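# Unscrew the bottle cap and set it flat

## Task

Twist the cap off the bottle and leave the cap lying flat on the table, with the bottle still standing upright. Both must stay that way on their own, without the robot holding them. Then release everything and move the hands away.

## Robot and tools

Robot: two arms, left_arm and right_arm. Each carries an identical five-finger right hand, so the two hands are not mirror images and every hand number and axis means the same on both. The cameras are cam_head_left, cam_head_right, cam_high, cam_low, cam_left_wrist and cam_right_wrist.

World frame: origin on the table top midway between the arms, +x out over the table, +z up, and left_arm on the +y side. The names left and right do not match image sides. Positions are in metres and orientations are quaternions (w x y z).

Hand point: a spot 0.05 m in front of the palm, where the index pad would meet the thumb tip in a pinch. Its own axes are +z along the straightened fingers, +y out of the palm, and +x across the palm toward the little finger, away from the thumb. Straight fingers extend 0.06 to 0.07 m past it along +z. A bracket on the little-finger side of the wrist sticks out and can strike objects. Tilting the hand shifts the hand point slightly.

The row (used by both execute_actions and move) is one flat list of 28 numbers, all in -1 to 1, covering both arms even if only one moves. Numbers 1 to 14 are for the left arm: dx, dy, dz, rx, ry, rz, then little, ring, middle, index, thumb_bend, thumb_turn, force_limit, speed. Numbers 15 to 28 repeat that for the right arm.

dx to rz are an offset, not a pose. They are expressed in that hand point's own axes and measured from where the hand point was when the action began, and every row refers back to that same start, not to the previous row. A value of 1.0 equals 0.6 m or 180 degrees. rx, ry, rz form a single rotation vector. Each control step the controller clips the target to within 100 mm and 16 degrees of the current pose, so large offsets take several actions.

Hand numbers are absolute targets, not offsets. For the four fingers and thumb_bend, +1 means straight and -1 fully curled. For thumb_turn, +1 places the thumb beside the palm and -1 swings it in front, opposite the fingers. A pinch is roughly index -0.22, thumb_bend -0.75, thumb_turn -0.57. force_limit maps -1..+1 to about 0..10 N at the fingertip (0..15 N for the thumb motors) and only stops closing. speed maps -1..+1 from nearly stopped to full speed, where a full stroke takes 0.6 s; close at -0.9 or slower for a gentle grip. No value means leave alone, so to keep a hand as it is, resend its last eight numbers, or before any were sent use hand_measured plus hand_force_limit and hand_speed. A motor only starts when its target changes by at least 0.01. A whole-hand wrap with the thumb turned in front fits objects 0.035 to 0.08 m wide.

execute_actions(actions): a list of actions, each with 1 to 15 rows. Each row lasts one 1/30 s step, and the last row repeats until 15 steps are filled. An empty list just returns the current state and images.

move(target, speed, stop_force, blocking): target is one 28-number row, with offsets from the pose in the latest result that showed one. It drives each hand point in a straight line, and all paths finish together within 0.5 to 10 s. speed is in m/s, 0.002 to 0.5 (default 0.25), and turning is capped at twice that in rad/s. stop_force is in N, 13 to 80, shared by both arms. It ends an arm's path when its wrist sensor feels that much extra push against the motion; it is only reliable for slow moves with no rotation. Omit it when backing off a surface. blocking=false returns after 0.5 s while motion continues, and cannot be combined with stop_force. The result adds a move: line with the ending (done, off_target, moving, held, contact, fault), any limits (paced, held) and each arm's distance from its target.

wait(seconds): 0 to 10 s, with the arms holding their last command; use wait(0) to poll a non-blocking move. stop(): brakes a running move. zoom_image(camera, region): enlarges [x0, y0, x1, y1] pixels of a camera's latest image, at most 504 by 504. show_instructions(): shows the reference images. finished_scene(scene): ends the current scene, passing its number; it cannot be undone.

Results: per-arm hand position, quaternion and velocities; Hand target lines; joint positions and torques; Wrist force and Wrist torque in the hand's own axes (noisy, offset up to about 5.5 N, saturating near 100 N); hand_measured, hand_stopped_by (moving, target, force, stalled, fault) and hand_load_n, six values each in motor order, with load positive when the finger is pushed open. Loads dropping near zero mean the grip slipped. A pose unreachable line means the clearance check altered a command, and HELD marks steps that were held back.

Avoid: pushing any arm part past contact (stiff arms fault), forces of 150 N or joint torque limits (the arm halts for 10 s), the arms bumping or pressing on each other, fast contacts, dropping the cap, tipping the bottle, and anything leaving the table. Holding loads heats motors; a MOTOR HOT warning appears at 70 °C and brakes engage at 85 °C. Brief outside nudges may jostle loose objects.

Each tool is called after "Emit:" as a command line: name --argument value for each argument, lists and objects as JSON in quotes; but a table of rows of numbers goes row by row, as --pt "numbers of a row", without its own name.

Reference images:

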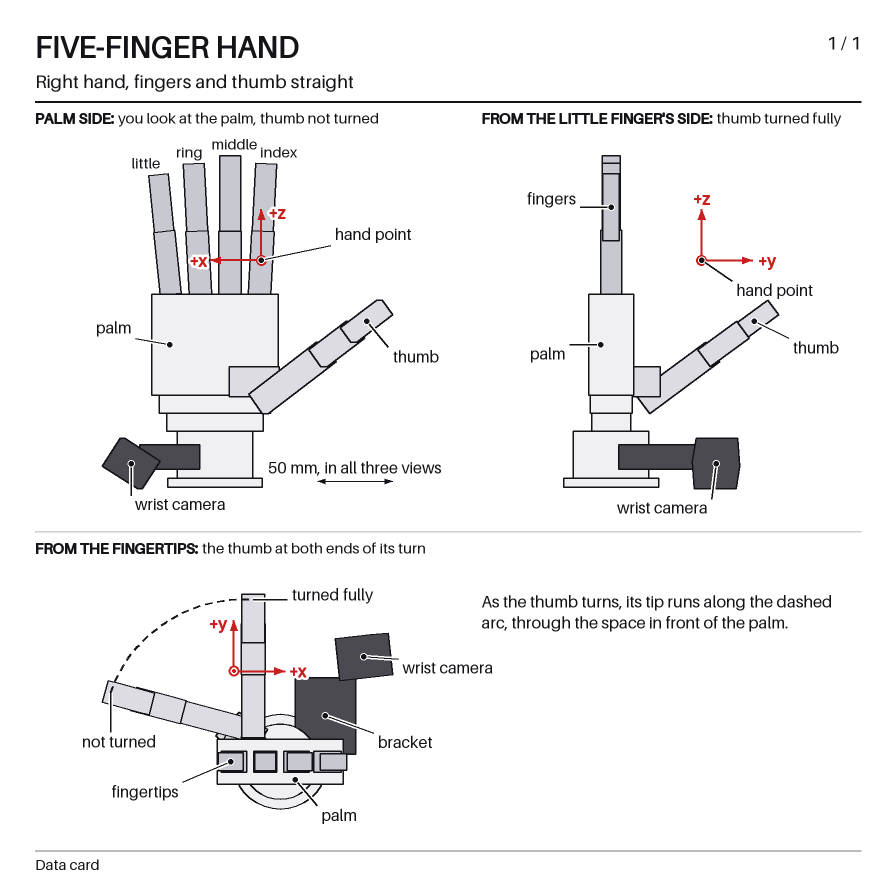

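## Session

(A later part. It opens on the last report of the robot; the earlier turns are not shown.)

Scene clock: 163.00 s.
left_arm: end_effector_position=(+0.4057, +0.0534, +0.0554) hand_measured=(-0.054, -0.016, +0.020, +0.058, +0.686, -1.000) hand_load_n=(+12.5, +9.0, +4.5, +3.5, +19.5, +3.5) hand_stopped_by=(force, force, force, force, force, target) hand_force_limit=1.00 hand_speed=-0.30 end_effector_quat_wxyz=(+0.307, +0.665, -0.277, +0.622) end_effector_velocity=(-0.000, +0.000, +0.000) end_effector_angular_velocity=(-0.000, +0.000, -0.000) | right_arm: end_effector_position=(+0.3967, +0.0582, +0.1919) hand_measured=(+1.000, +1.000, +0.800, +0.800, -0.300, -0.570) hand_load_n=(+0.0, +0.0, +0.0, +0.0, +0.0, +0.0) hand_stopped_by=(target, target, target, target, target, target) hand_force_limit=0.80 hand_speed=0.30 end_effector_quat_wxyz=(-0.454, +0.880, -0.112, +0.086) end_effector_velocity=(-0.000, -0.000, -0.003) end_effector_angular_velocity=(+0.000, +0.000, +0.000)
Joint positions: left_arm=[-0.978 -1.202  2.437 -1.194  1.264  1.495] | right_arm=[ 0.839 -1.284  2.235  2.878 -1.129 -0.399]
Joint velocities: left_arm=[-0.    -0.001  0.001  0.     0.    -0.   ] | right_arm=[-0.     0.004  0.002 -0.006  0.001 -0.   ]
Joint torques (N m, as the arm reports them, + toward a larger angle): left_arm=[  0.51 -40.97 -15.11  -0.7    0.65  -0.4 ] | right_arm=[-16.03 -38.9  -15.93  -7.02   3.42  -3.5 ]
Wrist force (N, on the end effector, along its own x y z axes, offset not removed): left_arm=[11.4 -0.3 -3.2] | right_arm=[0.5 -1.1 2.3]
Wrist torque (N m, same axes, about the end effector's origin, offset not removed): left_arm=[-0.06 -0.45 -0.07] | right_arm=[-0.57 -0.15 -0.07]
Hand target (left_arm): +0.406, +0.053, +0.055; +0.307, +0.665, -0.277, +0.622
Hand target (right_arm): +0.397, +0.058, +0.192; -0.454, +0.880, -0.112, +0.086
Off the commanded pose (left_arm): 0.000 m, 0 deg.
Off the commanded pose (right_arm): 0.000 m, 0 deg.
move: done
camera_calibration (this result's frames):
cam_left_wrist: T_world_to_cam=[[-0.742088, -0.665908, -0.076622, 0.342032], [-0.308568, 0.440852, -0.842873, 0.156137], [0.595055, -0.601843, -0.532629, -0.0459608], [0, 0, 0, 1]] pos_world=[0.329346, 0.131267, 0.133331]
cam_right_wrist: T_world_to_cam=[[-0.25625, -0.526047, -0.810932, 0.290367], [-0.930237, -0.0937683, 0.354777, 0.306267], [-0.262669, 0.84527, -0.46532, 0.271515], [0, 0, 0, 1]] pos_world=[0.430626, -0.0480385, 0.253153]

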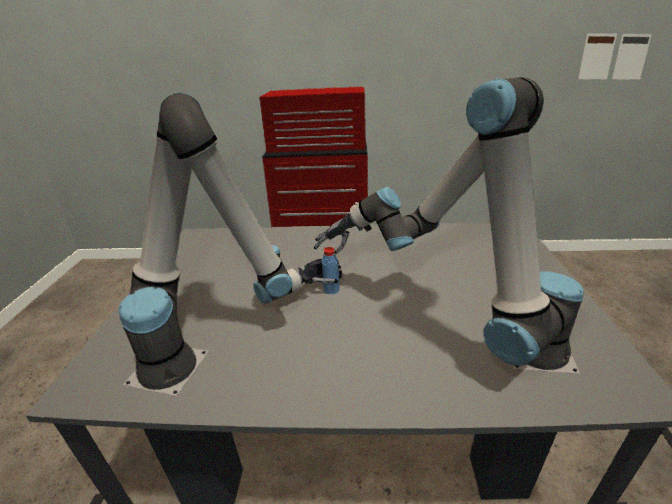

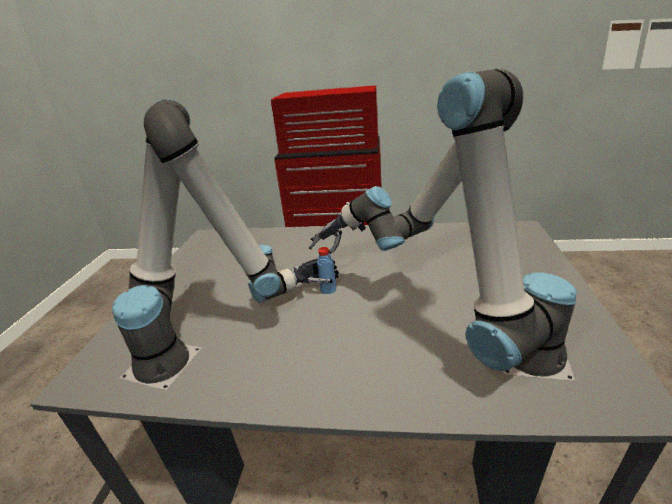

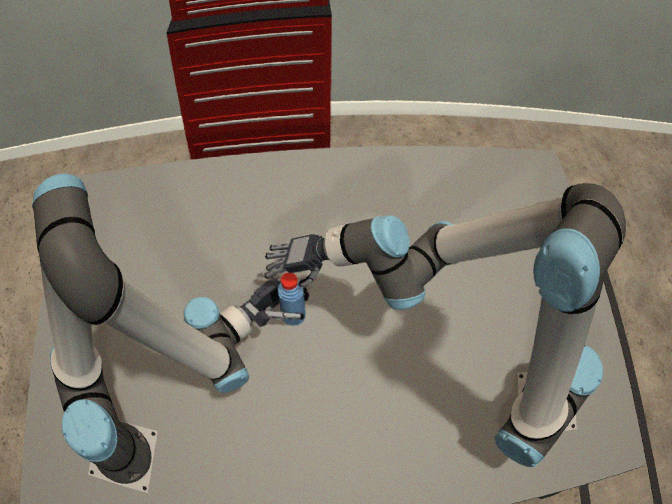

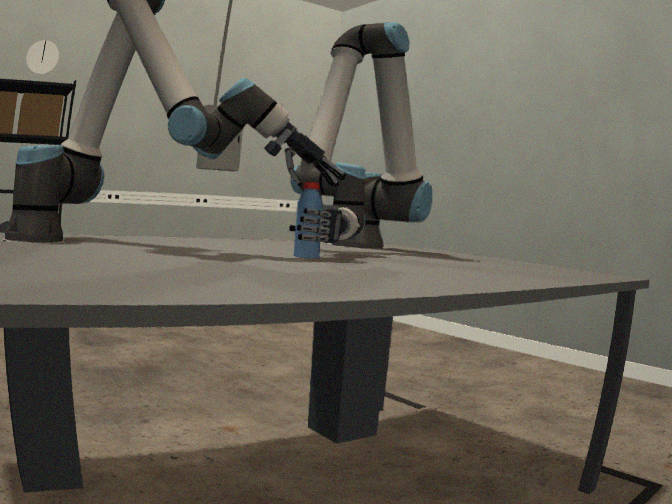

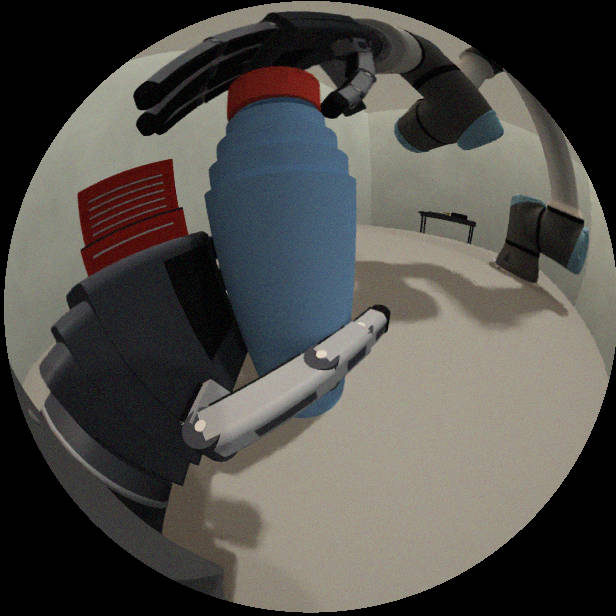

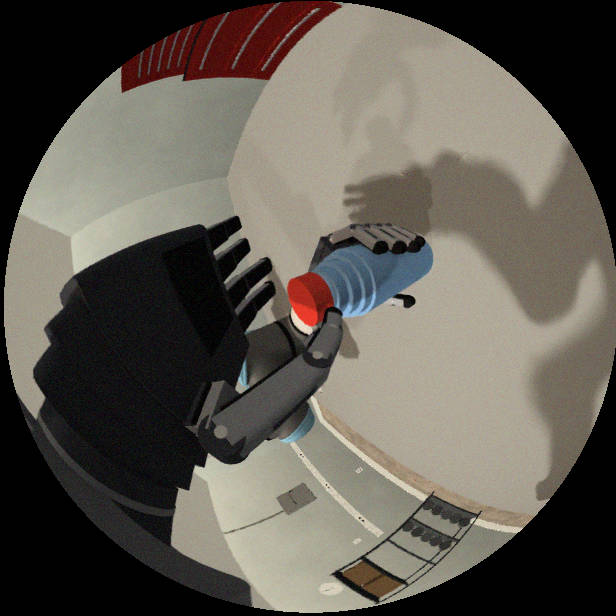

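Emit:
move --target '[0,0,0,0,0,0,-1,-1,-1,-1,-1,-1,1,-0.3, 0,0.003,0.002,0,0,0,1,1,-0.6,-0.6,-0.8,-0.57,1,-0.3]' --speed 0.1

Emit:
move --target '[0,0,0,0,0,0,-1,-1,-1,-1,-1,-1,1,-0.3, 0,-0.06,-0.045,0,0,0,1,1,-0.6,-0.6,-0.8,-0.57,1,-0.3]' --speed 0.1

Scene clock: 164.57 s.
left_arm: end_effector_position=(+0.4057, +0.0534, +0.0554) hand_measured=(-0.054, -0.016, +0.020, +0.058, +0.686, -1.000) hand_load_n=(+12.5, +9.0, +4.5, +3.5, +19.5, +3.5) hand_stopped_by=(force, force, force, force, force, target) hand_force_limit=1.00 hand_speed=-0.30 end_effector_quat_wxyz=(+0.307, +0.665, -0.277, +0.622) end_effector_velocity=(-0.000, +0.000, +0.000) end_effector_angular_velocity=(-0.001, -0.000, +0.000) | right_arm: end_effector_position=(+0.3969, +0.0582, +0.1899) hand_measured=(+1.000, +1.000, +0.238, +0.352, -0.614, -0.570) hand_load_n=(+0.0, +0.0, +11.0, +11.0, +16.0, +1.5) hand_stopped_by=(target, target, force, force, force, target) hand_force_limit=1.00 hand_speed=-0.30 end_effector_quat_wxyz=(-0.454, +0.880, -0.112, +0.086) end_effector_velocity=(-0.001, -0.001, -0.000) end_effector_angular_velocity=(-0.000, +0.000, +0.000)
Joint positions: left_arm=[-0.978 -1.202  2.437 -1.194  1.264  1.495] | right_arm=[ 0.839 -1.281  2.236  2.874 -1.128 -0.4  ]
Joint velocities: left_arm=[ 0.    -0.001  0.001 -0.001 -0.    -0.   ] | right_arm=[ 0.    -0.001  0.002 -0.001 -0.    -0.   ]
Joint torques (N m, as the arm reports them, + toward a larger angle): left_arm=[ -0.48 -40.92 -14.57  -0.06   0.7   -0.58] | right_arm=[-15.85 -28.67  -5.45  -3.3    2.05  -4.19]
Wrist force (N, on the end effector, along its own x y z axes, offset not removed): left_arm=[9.3 1.7 0.9] | right_arm=[-3.7 -12.6 -5.2]
Wrist torque (N m, same axes, about the end effector's origin, offset not removed): left_arm=[-0.34 -0.76 -0.01] | right_arm=[0.21 0.75 -0.35]
Hand target (left_arm): +0.406, +0.053, +0.055; +0.307, +0.665, -0.277, +0.622
Hand target (right_arm): +0.397, +0.058, +0.190; -0.454, +0.880, -0.112, +0.086
Off the commanded pose (left_arm): 0.000 m, 0 deg.
Off the commanded pose (right_arm): 0.000 m, 0 deg.
move: done
camera_calibration (this result's frames):
cam_left_wrist: T_world_to_cam=[[-0.742088, -0.665908, -0.0766219, 0.342032], [-0.308568, 0.440852, -0.842873, 0.156137], [0.595055, -0.601844, -0.532629, -0.0459607], [0, 0, 0, 1]] pos_world=[0.329346, 0.131267, 0.133331]
cam_right_wrist: T_world_to_cam=[[-0.256134, -0.525939, -0.811039, 0.288719], [-0.930277, -0.0938512, 0.35465, 0.307149], [-0.262641, 0.845329, -0.46523, 0.270606], [0, 0, 0, 1]] pos_world=[0.430756, -0.0480759, 0.251126]

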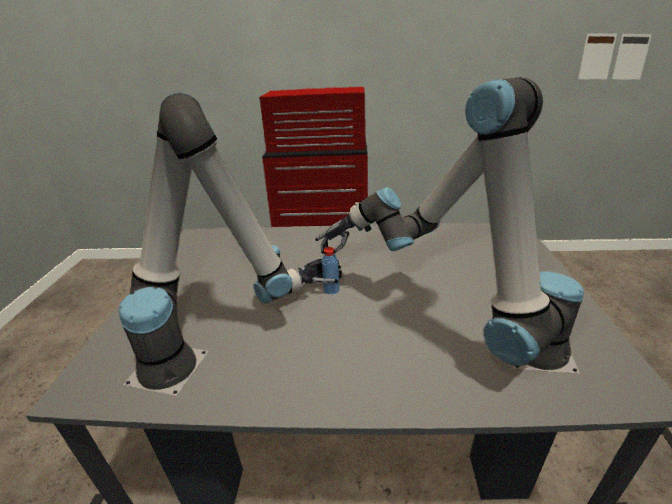

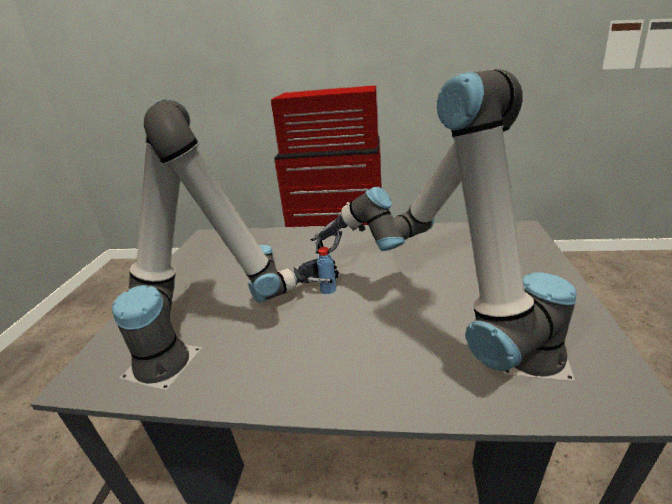

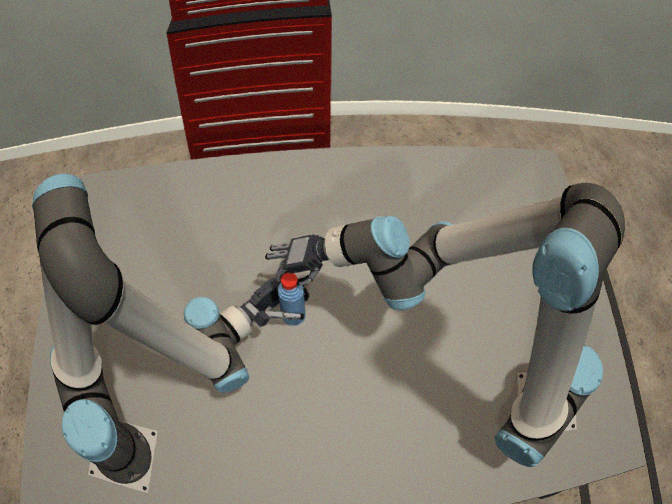

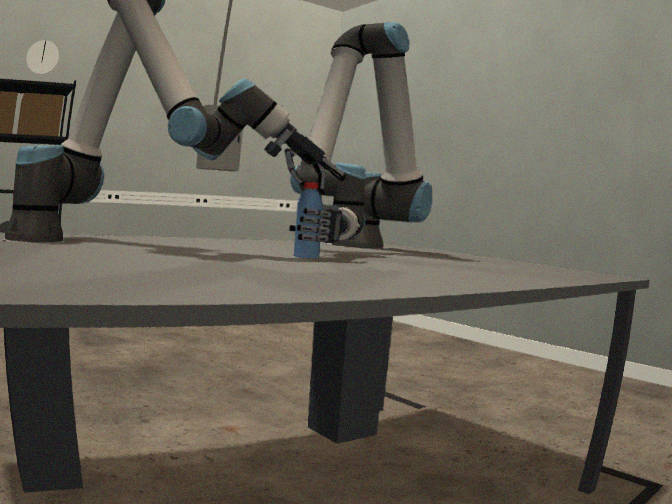

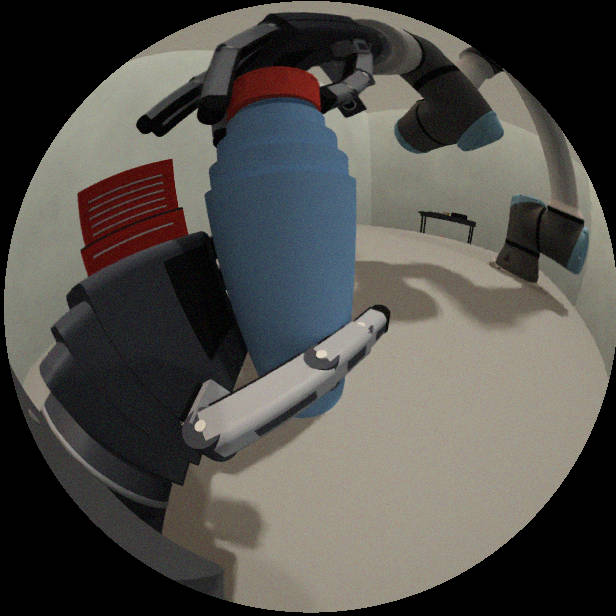

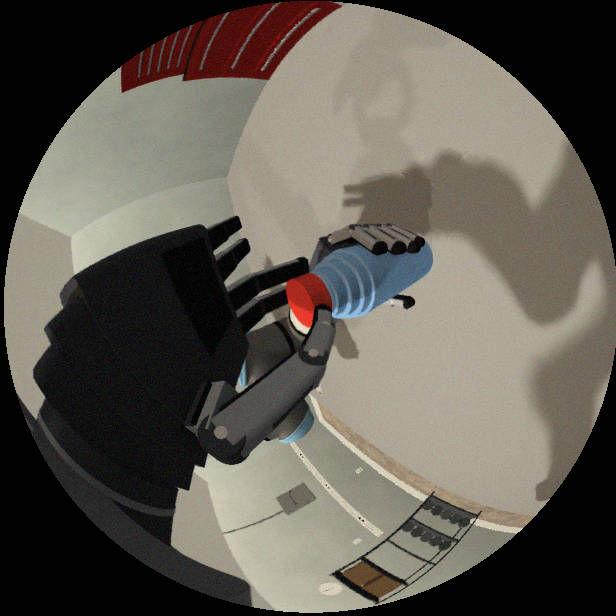

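Scene clock: 165.53 s.
left_arm: end_effector_position=(+0.4057, +0.0534, +0.0554) hand_measured=(-0.054, -0.016, +0.020, +0.058, +0.686, -1.000) hand_load_n=(+12.0, +8.5, +4.5, +3.5, +19.5, +3.5) hand_stopped_by=(force, force, force, force, force, target) hand_force_limit=1.00 hand_speed=-0.30 end_effector_quat_wxyz=(+0.307, +0.665, -0.277, +0.622) end_effector_velocity=(+0.000, -0.000, +0.000) end_effector_angular_velocity=(-0.002, -0.001, -0.000) | right_arm: end_effector_position=(+0.3942, +0.0574, +0.2345) hand_measured=(+1.000, +1.000, +0.238, +0.352, -0.614, -0.570) hand_load_n=(+0.0, +0.0, +8.5, +10.0, +16.5, +2.5) hand_stopped_by=(target, target, force, force, force, target) hand_force_limit=1.00 hand_speed=-0.30 end_effector_quat_wxyz=(-0.454, +0.880, -0.112, +0.086) end_effector_velocity=(-0.000, -0.000, +0.003) end_effector_angular_velocity=(-0.000, -0.002, +0.001)
Joint positions: left_arm=[-0.978 -1.202  2.437 -1.194  1.264  1.495] | right_arm=[ 0.841 -1.356  2.217  2.967 -1.13  -0.398]
Joint velocities: left_arm=[ 0.     0.    -0.    -0.002  0.    -0.   ] | right_arm=[ 0.    -0.005 -0.001  0.006 -0.001 -0.001]
Joint torques (N m, as the arm reports them, + toward a larger angle): left_arm=[ -0.11 -39.71 -15.56  -0.28   0.42  -0.76] | right_arm=[ 21.68 -60.48 -47.49   0.72  -2.42  -3.91]
Wrist force (N, on the end effector, along its own x y z axes, offset not removed): left_arm=[10.8 1.8 -4.2] | right_arm=[1.7 -4.1 1.6]
Wrist torque (N m, same axes, about the end effector's origin, offset not removed): left_arm=[0.10 -0.35 -0.25] | right_arm=[-0.83 -0.10 0.09]
Hand target (left_arm): +0.406, +0.053, +0.055; +0.307, +0.665, -0.277, +0.622
Hand target (right_arm): +0.394, +0.057, +0.235; -0.454, +0.880, -0.112, +0.086
Off the commanded pose (left_arm): 0.000 m, 0 deg.
Off the commanded pose (right_arm): 0.000 m, 0 deg.
move: done
camera_calibration (this result's frames):
cam_left_wrist: T_world_to_cam=[[-0.742089, -0.665908, -0.076622, 0.342032], [-0.308568, 0.440852, -0.842873, 0.156137], [0.595055, -0.601843, -0.532629, -0.0459607], [0, 0, 0, 1]] pos_world=[0.329346, 0.131267, 0.133331]
cam_right_wrist: T_world_to_cam=[[-0.256251, -0.525846, -0.811062, 0.323892], [-0.930256, -0.0937925, 0.354719, 0.288753], [-0.262599, 0.845393, -0.465137, 0.291302], [0, 0, 0, 1]] pos_world=[0.428108, -0.0488646, 0.295766]

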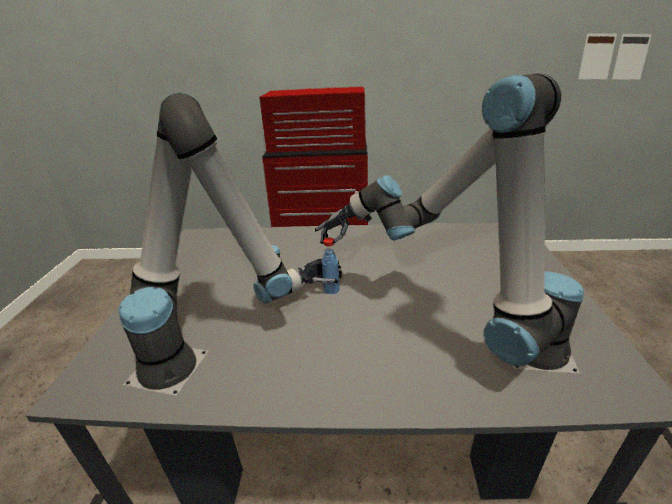

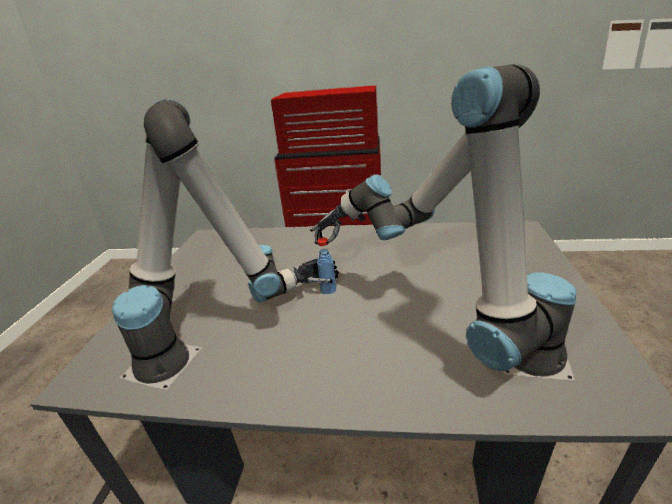

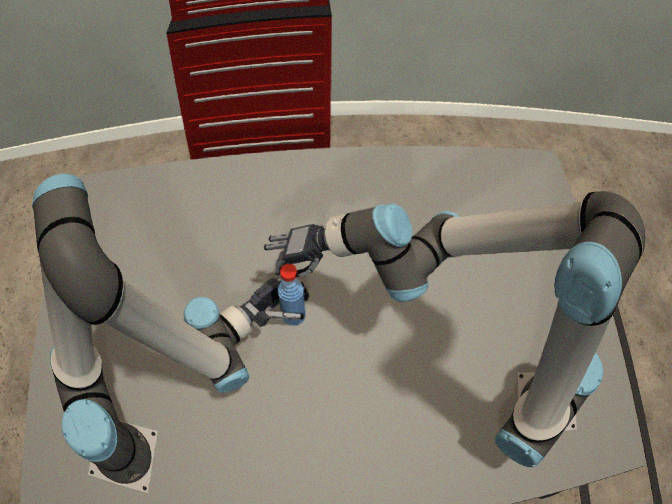

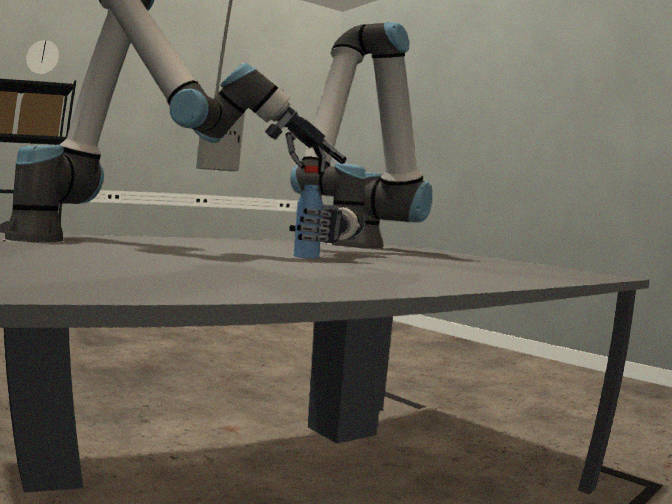

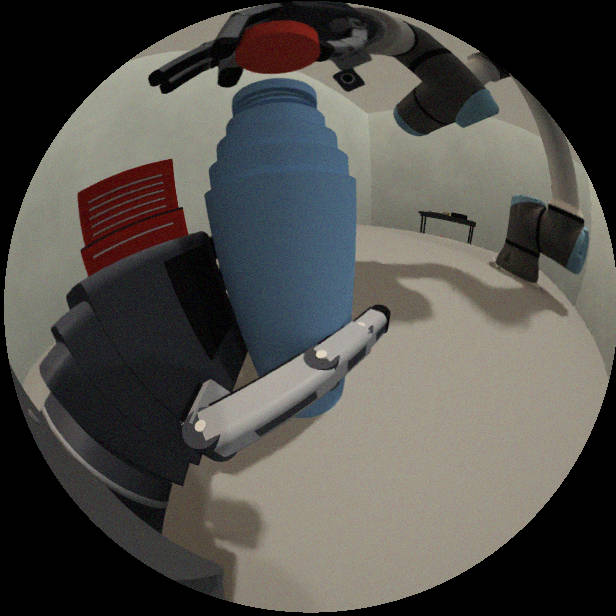

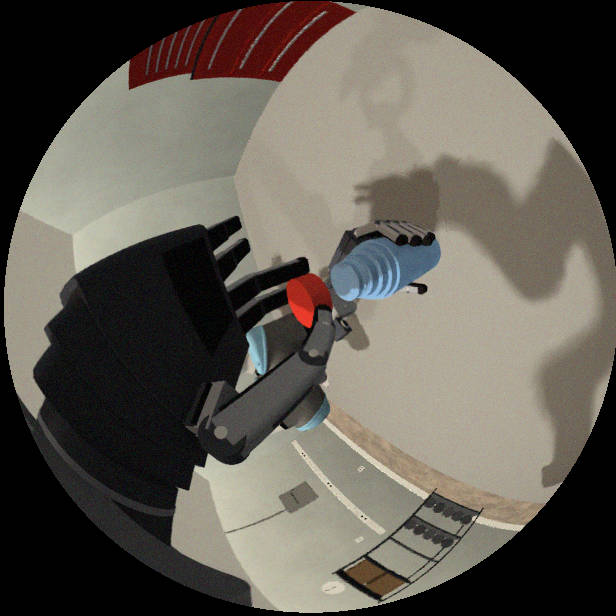

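Emit:
move --target '[0,0,0,0,0,0,0.6,0.6,0.6,0.6,1,-1,1,-0.3, 0,0.197,-0.27,0,0,0,1,1,-0.6,-0.6,-0.8,-0.57,1,-0.3]' --speed 0.3

Emit:
move --target '[0,0,0,0,0,0,1,1,1,1,1,-1,1,0.3, 0,0.263,0.192,0,0,0,1,1,-0.6,-0.6,-0.8,-0.57,1,-0.3]' --speed 0.3

Scene clock: 167.30 s.
left_arm: end_effector_position=(+0.4057, +0.0534, +0.0554) hand_measured=(+0.600, +0.600, +0.600, +0.600, +1.000, -1.000) hand_load_n=(+0.0, +0.0, +0.0, +0.0, +0.0, +0.0) hand_stopped_by=(target, target, target, target, target, target) hand_force_limit=1.00 hand_speed=-0.30 end_effector_quat_wxyz=(+0.307, +0.665, -0.277, +0.622) end_effector_velocity=(+0.000, -0.001, +0.001) end_effector_angular_velocity=(-0.001, -0.000, -0.000) | right_arm: end_effector_position=(+0.3394, -0.1352, +0.2307) hand_measured=(+1.000, +1.000, +0.238, +0.352, -0.614, -0.570) hand_load_n=(+0.0, +0.0, +8.5, +10.0, +16.5, +2.5) hand_stopped_by=(target, target, force, force, force, target) hand_force_limit=1.00 hand_speed=-0.30 end_effector_quat_wxyz=(-0.454, +0.880, -0.112, +0.086) end_effector_velocity=(-0.000, -0.003, +0.001) end_effector_angular_velocity=(-0.001, +0.001, +0.001)
Joint positions: left_arm=[-0.978 -1.202  2.437 -1.194  1.264  1.495] | right_arm=[ 0.563 -1.693  2.565  3.07  -0.924 -0.617]
Joint velocities: left_arm=[ 0.    -0.    -0.001 -0.     0.001 -0.   ] | right_arm=[-0.006 -0.008  0.003  0.01   0.005 -0.007]
Joint torques (N m, as the arm reports them, + toward a larger angle): left_arm=[ -0.58 -39.55 -14.62   0.06   0.62  -0.32] | right_arm=[-15.23 -32.82 -19.6    0.63   4.45  -4.39]
Wrist force (N, on the end effector, along its own x y z axes, offset not removed): left_arm=[1.8 0.5 -4.1] | right_arm=[1.6 1.8 -1.3]
Wrist torque (N m, same axes, about the end effector's origin, offset not removed): left_arm=[0.10 -0.09 0.14] | right_arm=[0.12 0.04 0.14]
Hand target (left_arm): +0.406, +0.053, +0.055; +0.307, +0.665, -0.277, +0.622
Hand target (right_arm): +0.339, -0.136, +0.231; -0.454, +0.880, -0.112, +0.086
Off the commanded pose (left_arm): 0.000 m, 0 deg.
Off the commanded pose (right_arm): 0.000 m, 0 deg.
move: done
camera_calibration (this result's frames):
cam_left_wrist: T_world_to_cam=[[-0.742088, -0.665908, -0.076622, 0.342032], [-0.308568, 0.440852, -0.842873, 0.156137], [0.595055, -0.601843, -0.532629, -0.0459608], [0, 0, 0, 1]] pos_world=[0.329346, 0.131267, 0.133331]
cam_right_wrist: T_world_to_cam=[[-0.256417, -0.525534, -0.811212, 0.205547], [-0.930241, -0.0937448, 0.354772, 0.221029], [-0.262492, 0.845592, -0.464836, 0.437888], [0, 0, 0, 1]] pos_world=[0.373258, -0.241532, 0.291873]

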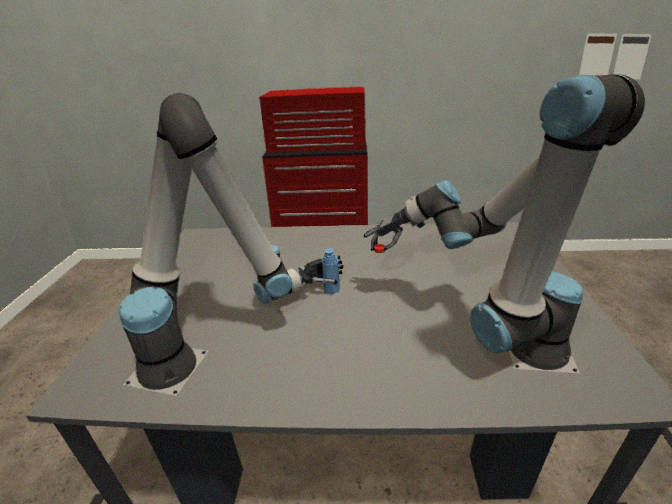

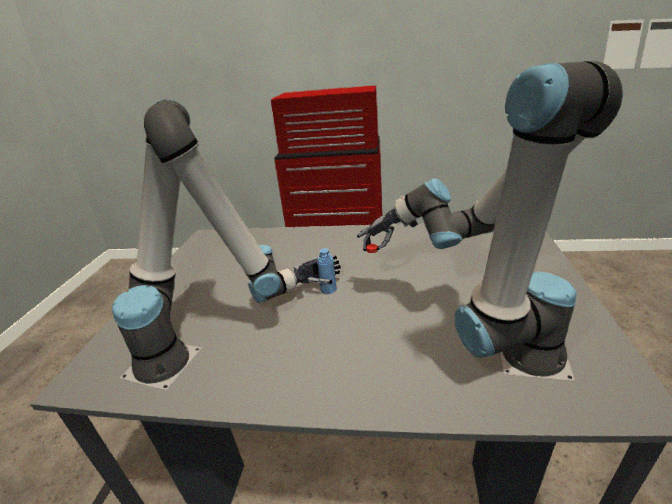

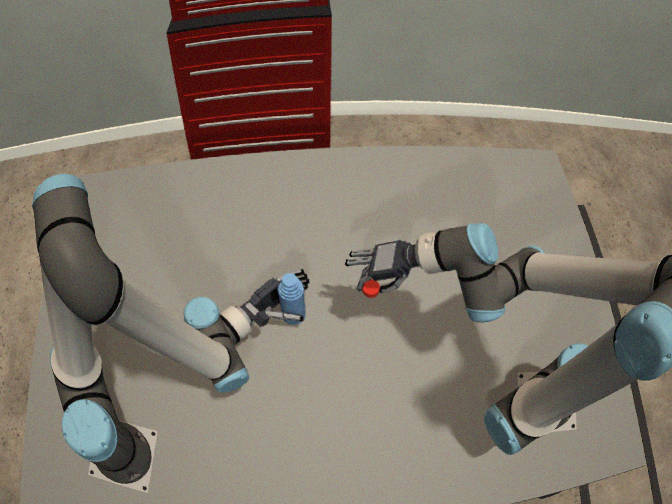

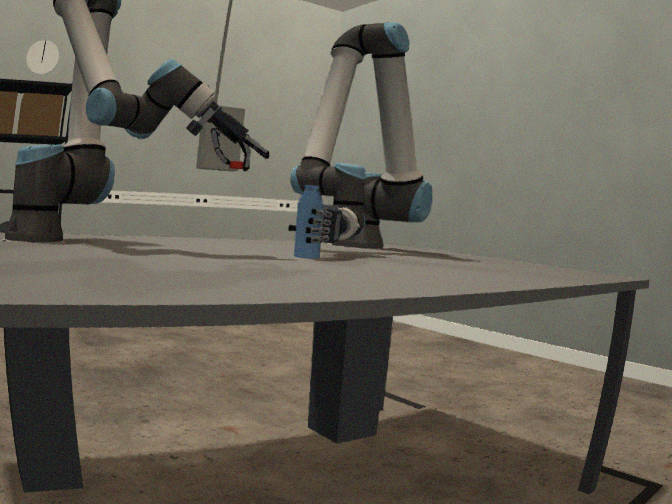

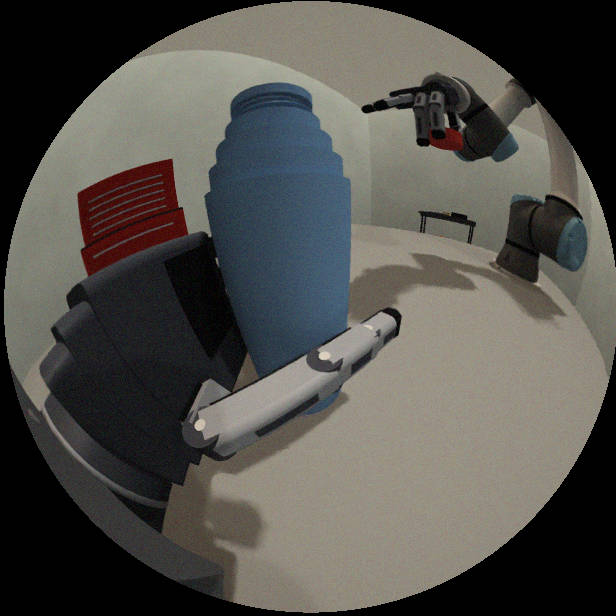

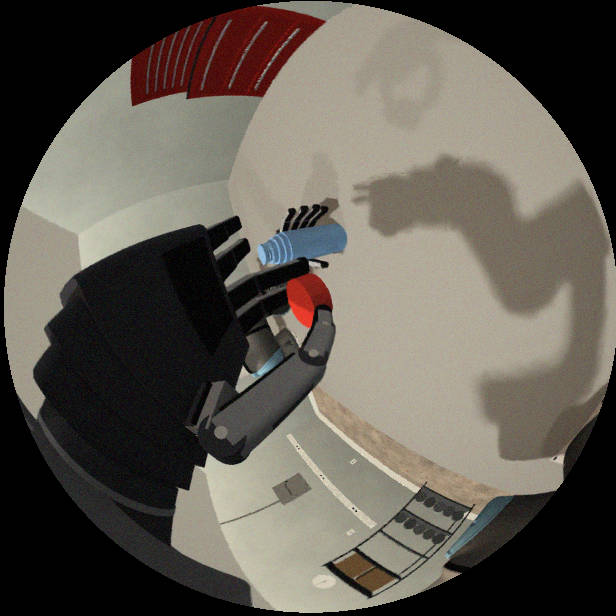

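Scene clock: 168.73 s.
left_arm: end_effector_position=(+0.4057, +0.0534, +0.0554) hand_measured=(+1.000, +1.000, +1.000, +1.000, +1.000, -1.000) hand_load_n=(+0.0, +0.0, +0.0, +0.0, +0.0, +0.0) hand_stopped_by=(target, target, target, target, target, target) hand_force_limit=1.00 hand_speed=0.30 end_effector_quat_wxyz=(+0.307, +0.665, -0.277, +0.622) end_effector_velocity=(-0.000, -0.000, -0.001) end_effector_angular_velocity=(+0.001, +0.001, -0.000) | right_arm: end_effector_position=(+0.3501, -0.1343, +0.0354) hand_measured=(+1.000, +1.000, +0.238, +0.352, -0.614, -0.570) hand_load_n=(+0.0, +0.0, +8.5, +10.0, +16.5, +3.0) hand_stopped_by=(target, target, force, force, force, target) hand_force_limit=1.00 hand_speed=-0.30 end_effector_quat_wxyz=(-0.454, +0.880, -0.112, +0.086) end_effector_velocity=(+0.002, +0.001, -0.002) end_effector_angular_velocity=(+0.005, -0.004, -0.003)
Joint positions: left_arm=[-0.978 -1.202  2.437 -1.194  1.264  1.495] | right_arm=[ 0.553 -1.103  2.631  2.421 -0.918 -0.626]
Joint velocities: left_arm=[-0.     0.001 -0.     0.001  0.     0.   ] | right_arm=[ 0.001  0.014 -0.003 -0.021 -0.     0.005]
Joint torques (N m, as the arm reports them, + toward a larger angle): left_arm=[  1.16 -40.56 -15.59  -0.35   0.52  -0.31] | right_arm=[ 16.34 -26.81 -20.59  -7.86   2.37   3.56]
Wrist force (N, on the end effector, along its own x y z axes, offset not removed): left_arm=[2.5 -1.7 -3.2] | right_arm=[0.4 -1.1 -2.5]
Wrist torque (N m, same axes, about the end effector's origin, offset not removed): left_arm=[-0.20 -0.22 0.00] | right_arm=[-0.47 -0.02 -0.05]
Hand target (left_arm): +0.406, +0.053, +0.055; +0.307, +0.665, -0.277, +0.622
Hand target (right_arm): +0.350, -0.134, +0.035; -0.454, +0.880, -0.112, +0.086
Off the commanded pose (left_arm): 0.000 m, 0 deg.
Off the commanded pose (right_arm): 0.000 m, 0 deg.
move: done
camera_calibration (this result's frames):
cam_left_wrist: T_world_to_cam=[[-0.742088, -0.665908, -0.076622, 0.342032], [-0.308568, 0.440852, -0.842873, 0.156137], [0.595055, -0.601843, -0.532629, -0.0459609], [0, 0, 0, 1]] pos_world=[0.329346, 0.131267, 0.133331]
cam_right_wrist: T_world_to_cam=[[-0.25656, -0.526036, -0.810841, 0.0503311], [-0.93006, -0.0939072, 0.355205, 0.300246], [-0.262995, 0.845262, -0.465152, 0.349288], [0, 0, 0, 1]] pos_world=[0.38402, -0.240569, 0.0966339]

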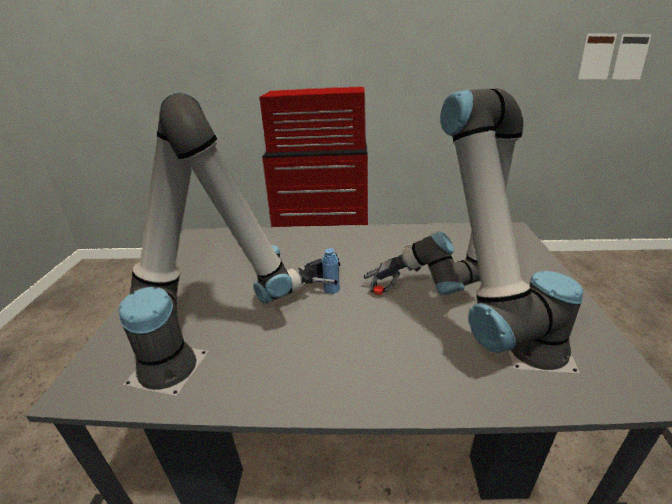

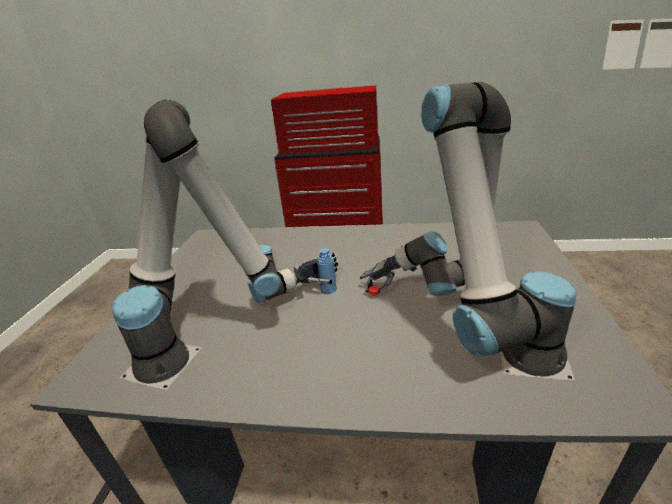

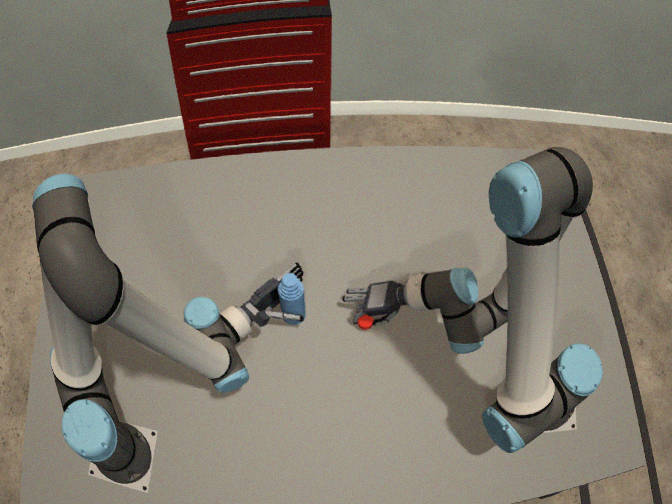

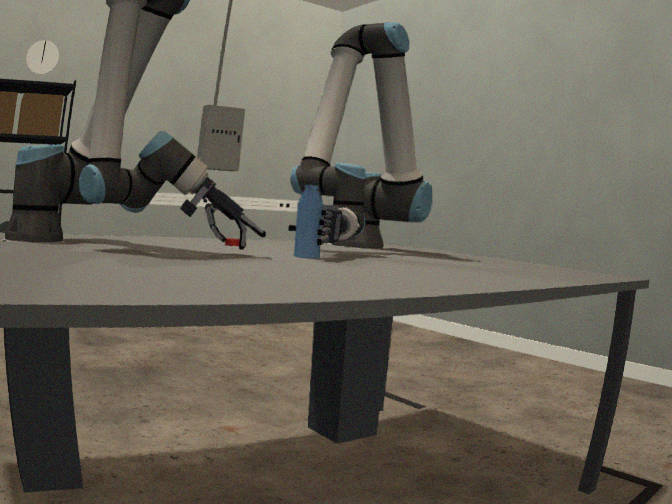

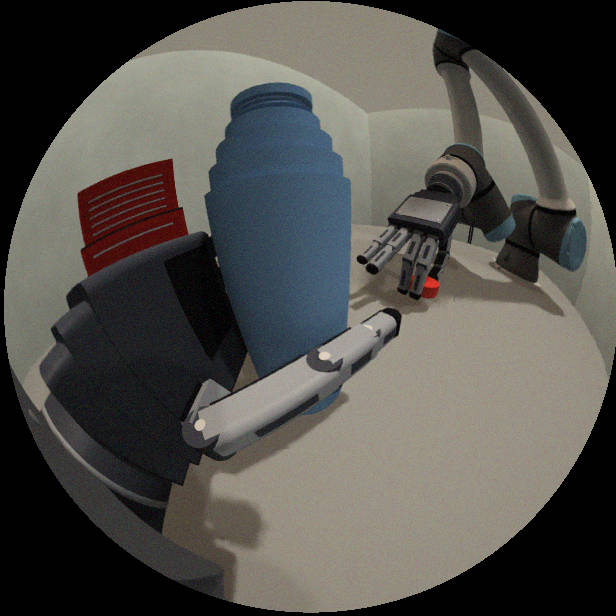

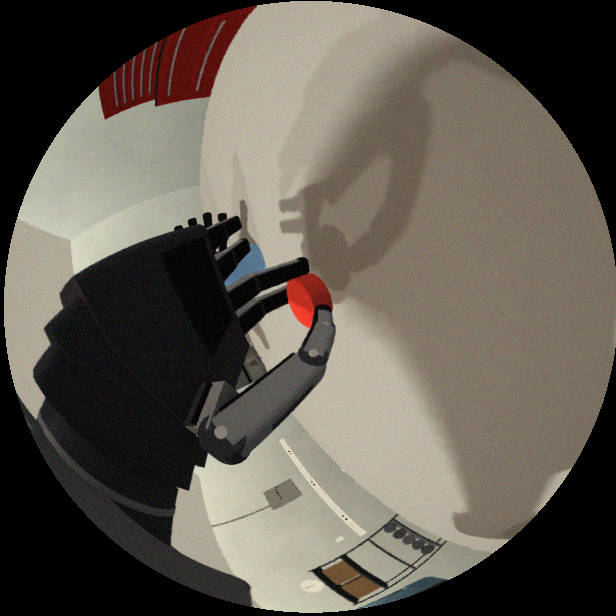

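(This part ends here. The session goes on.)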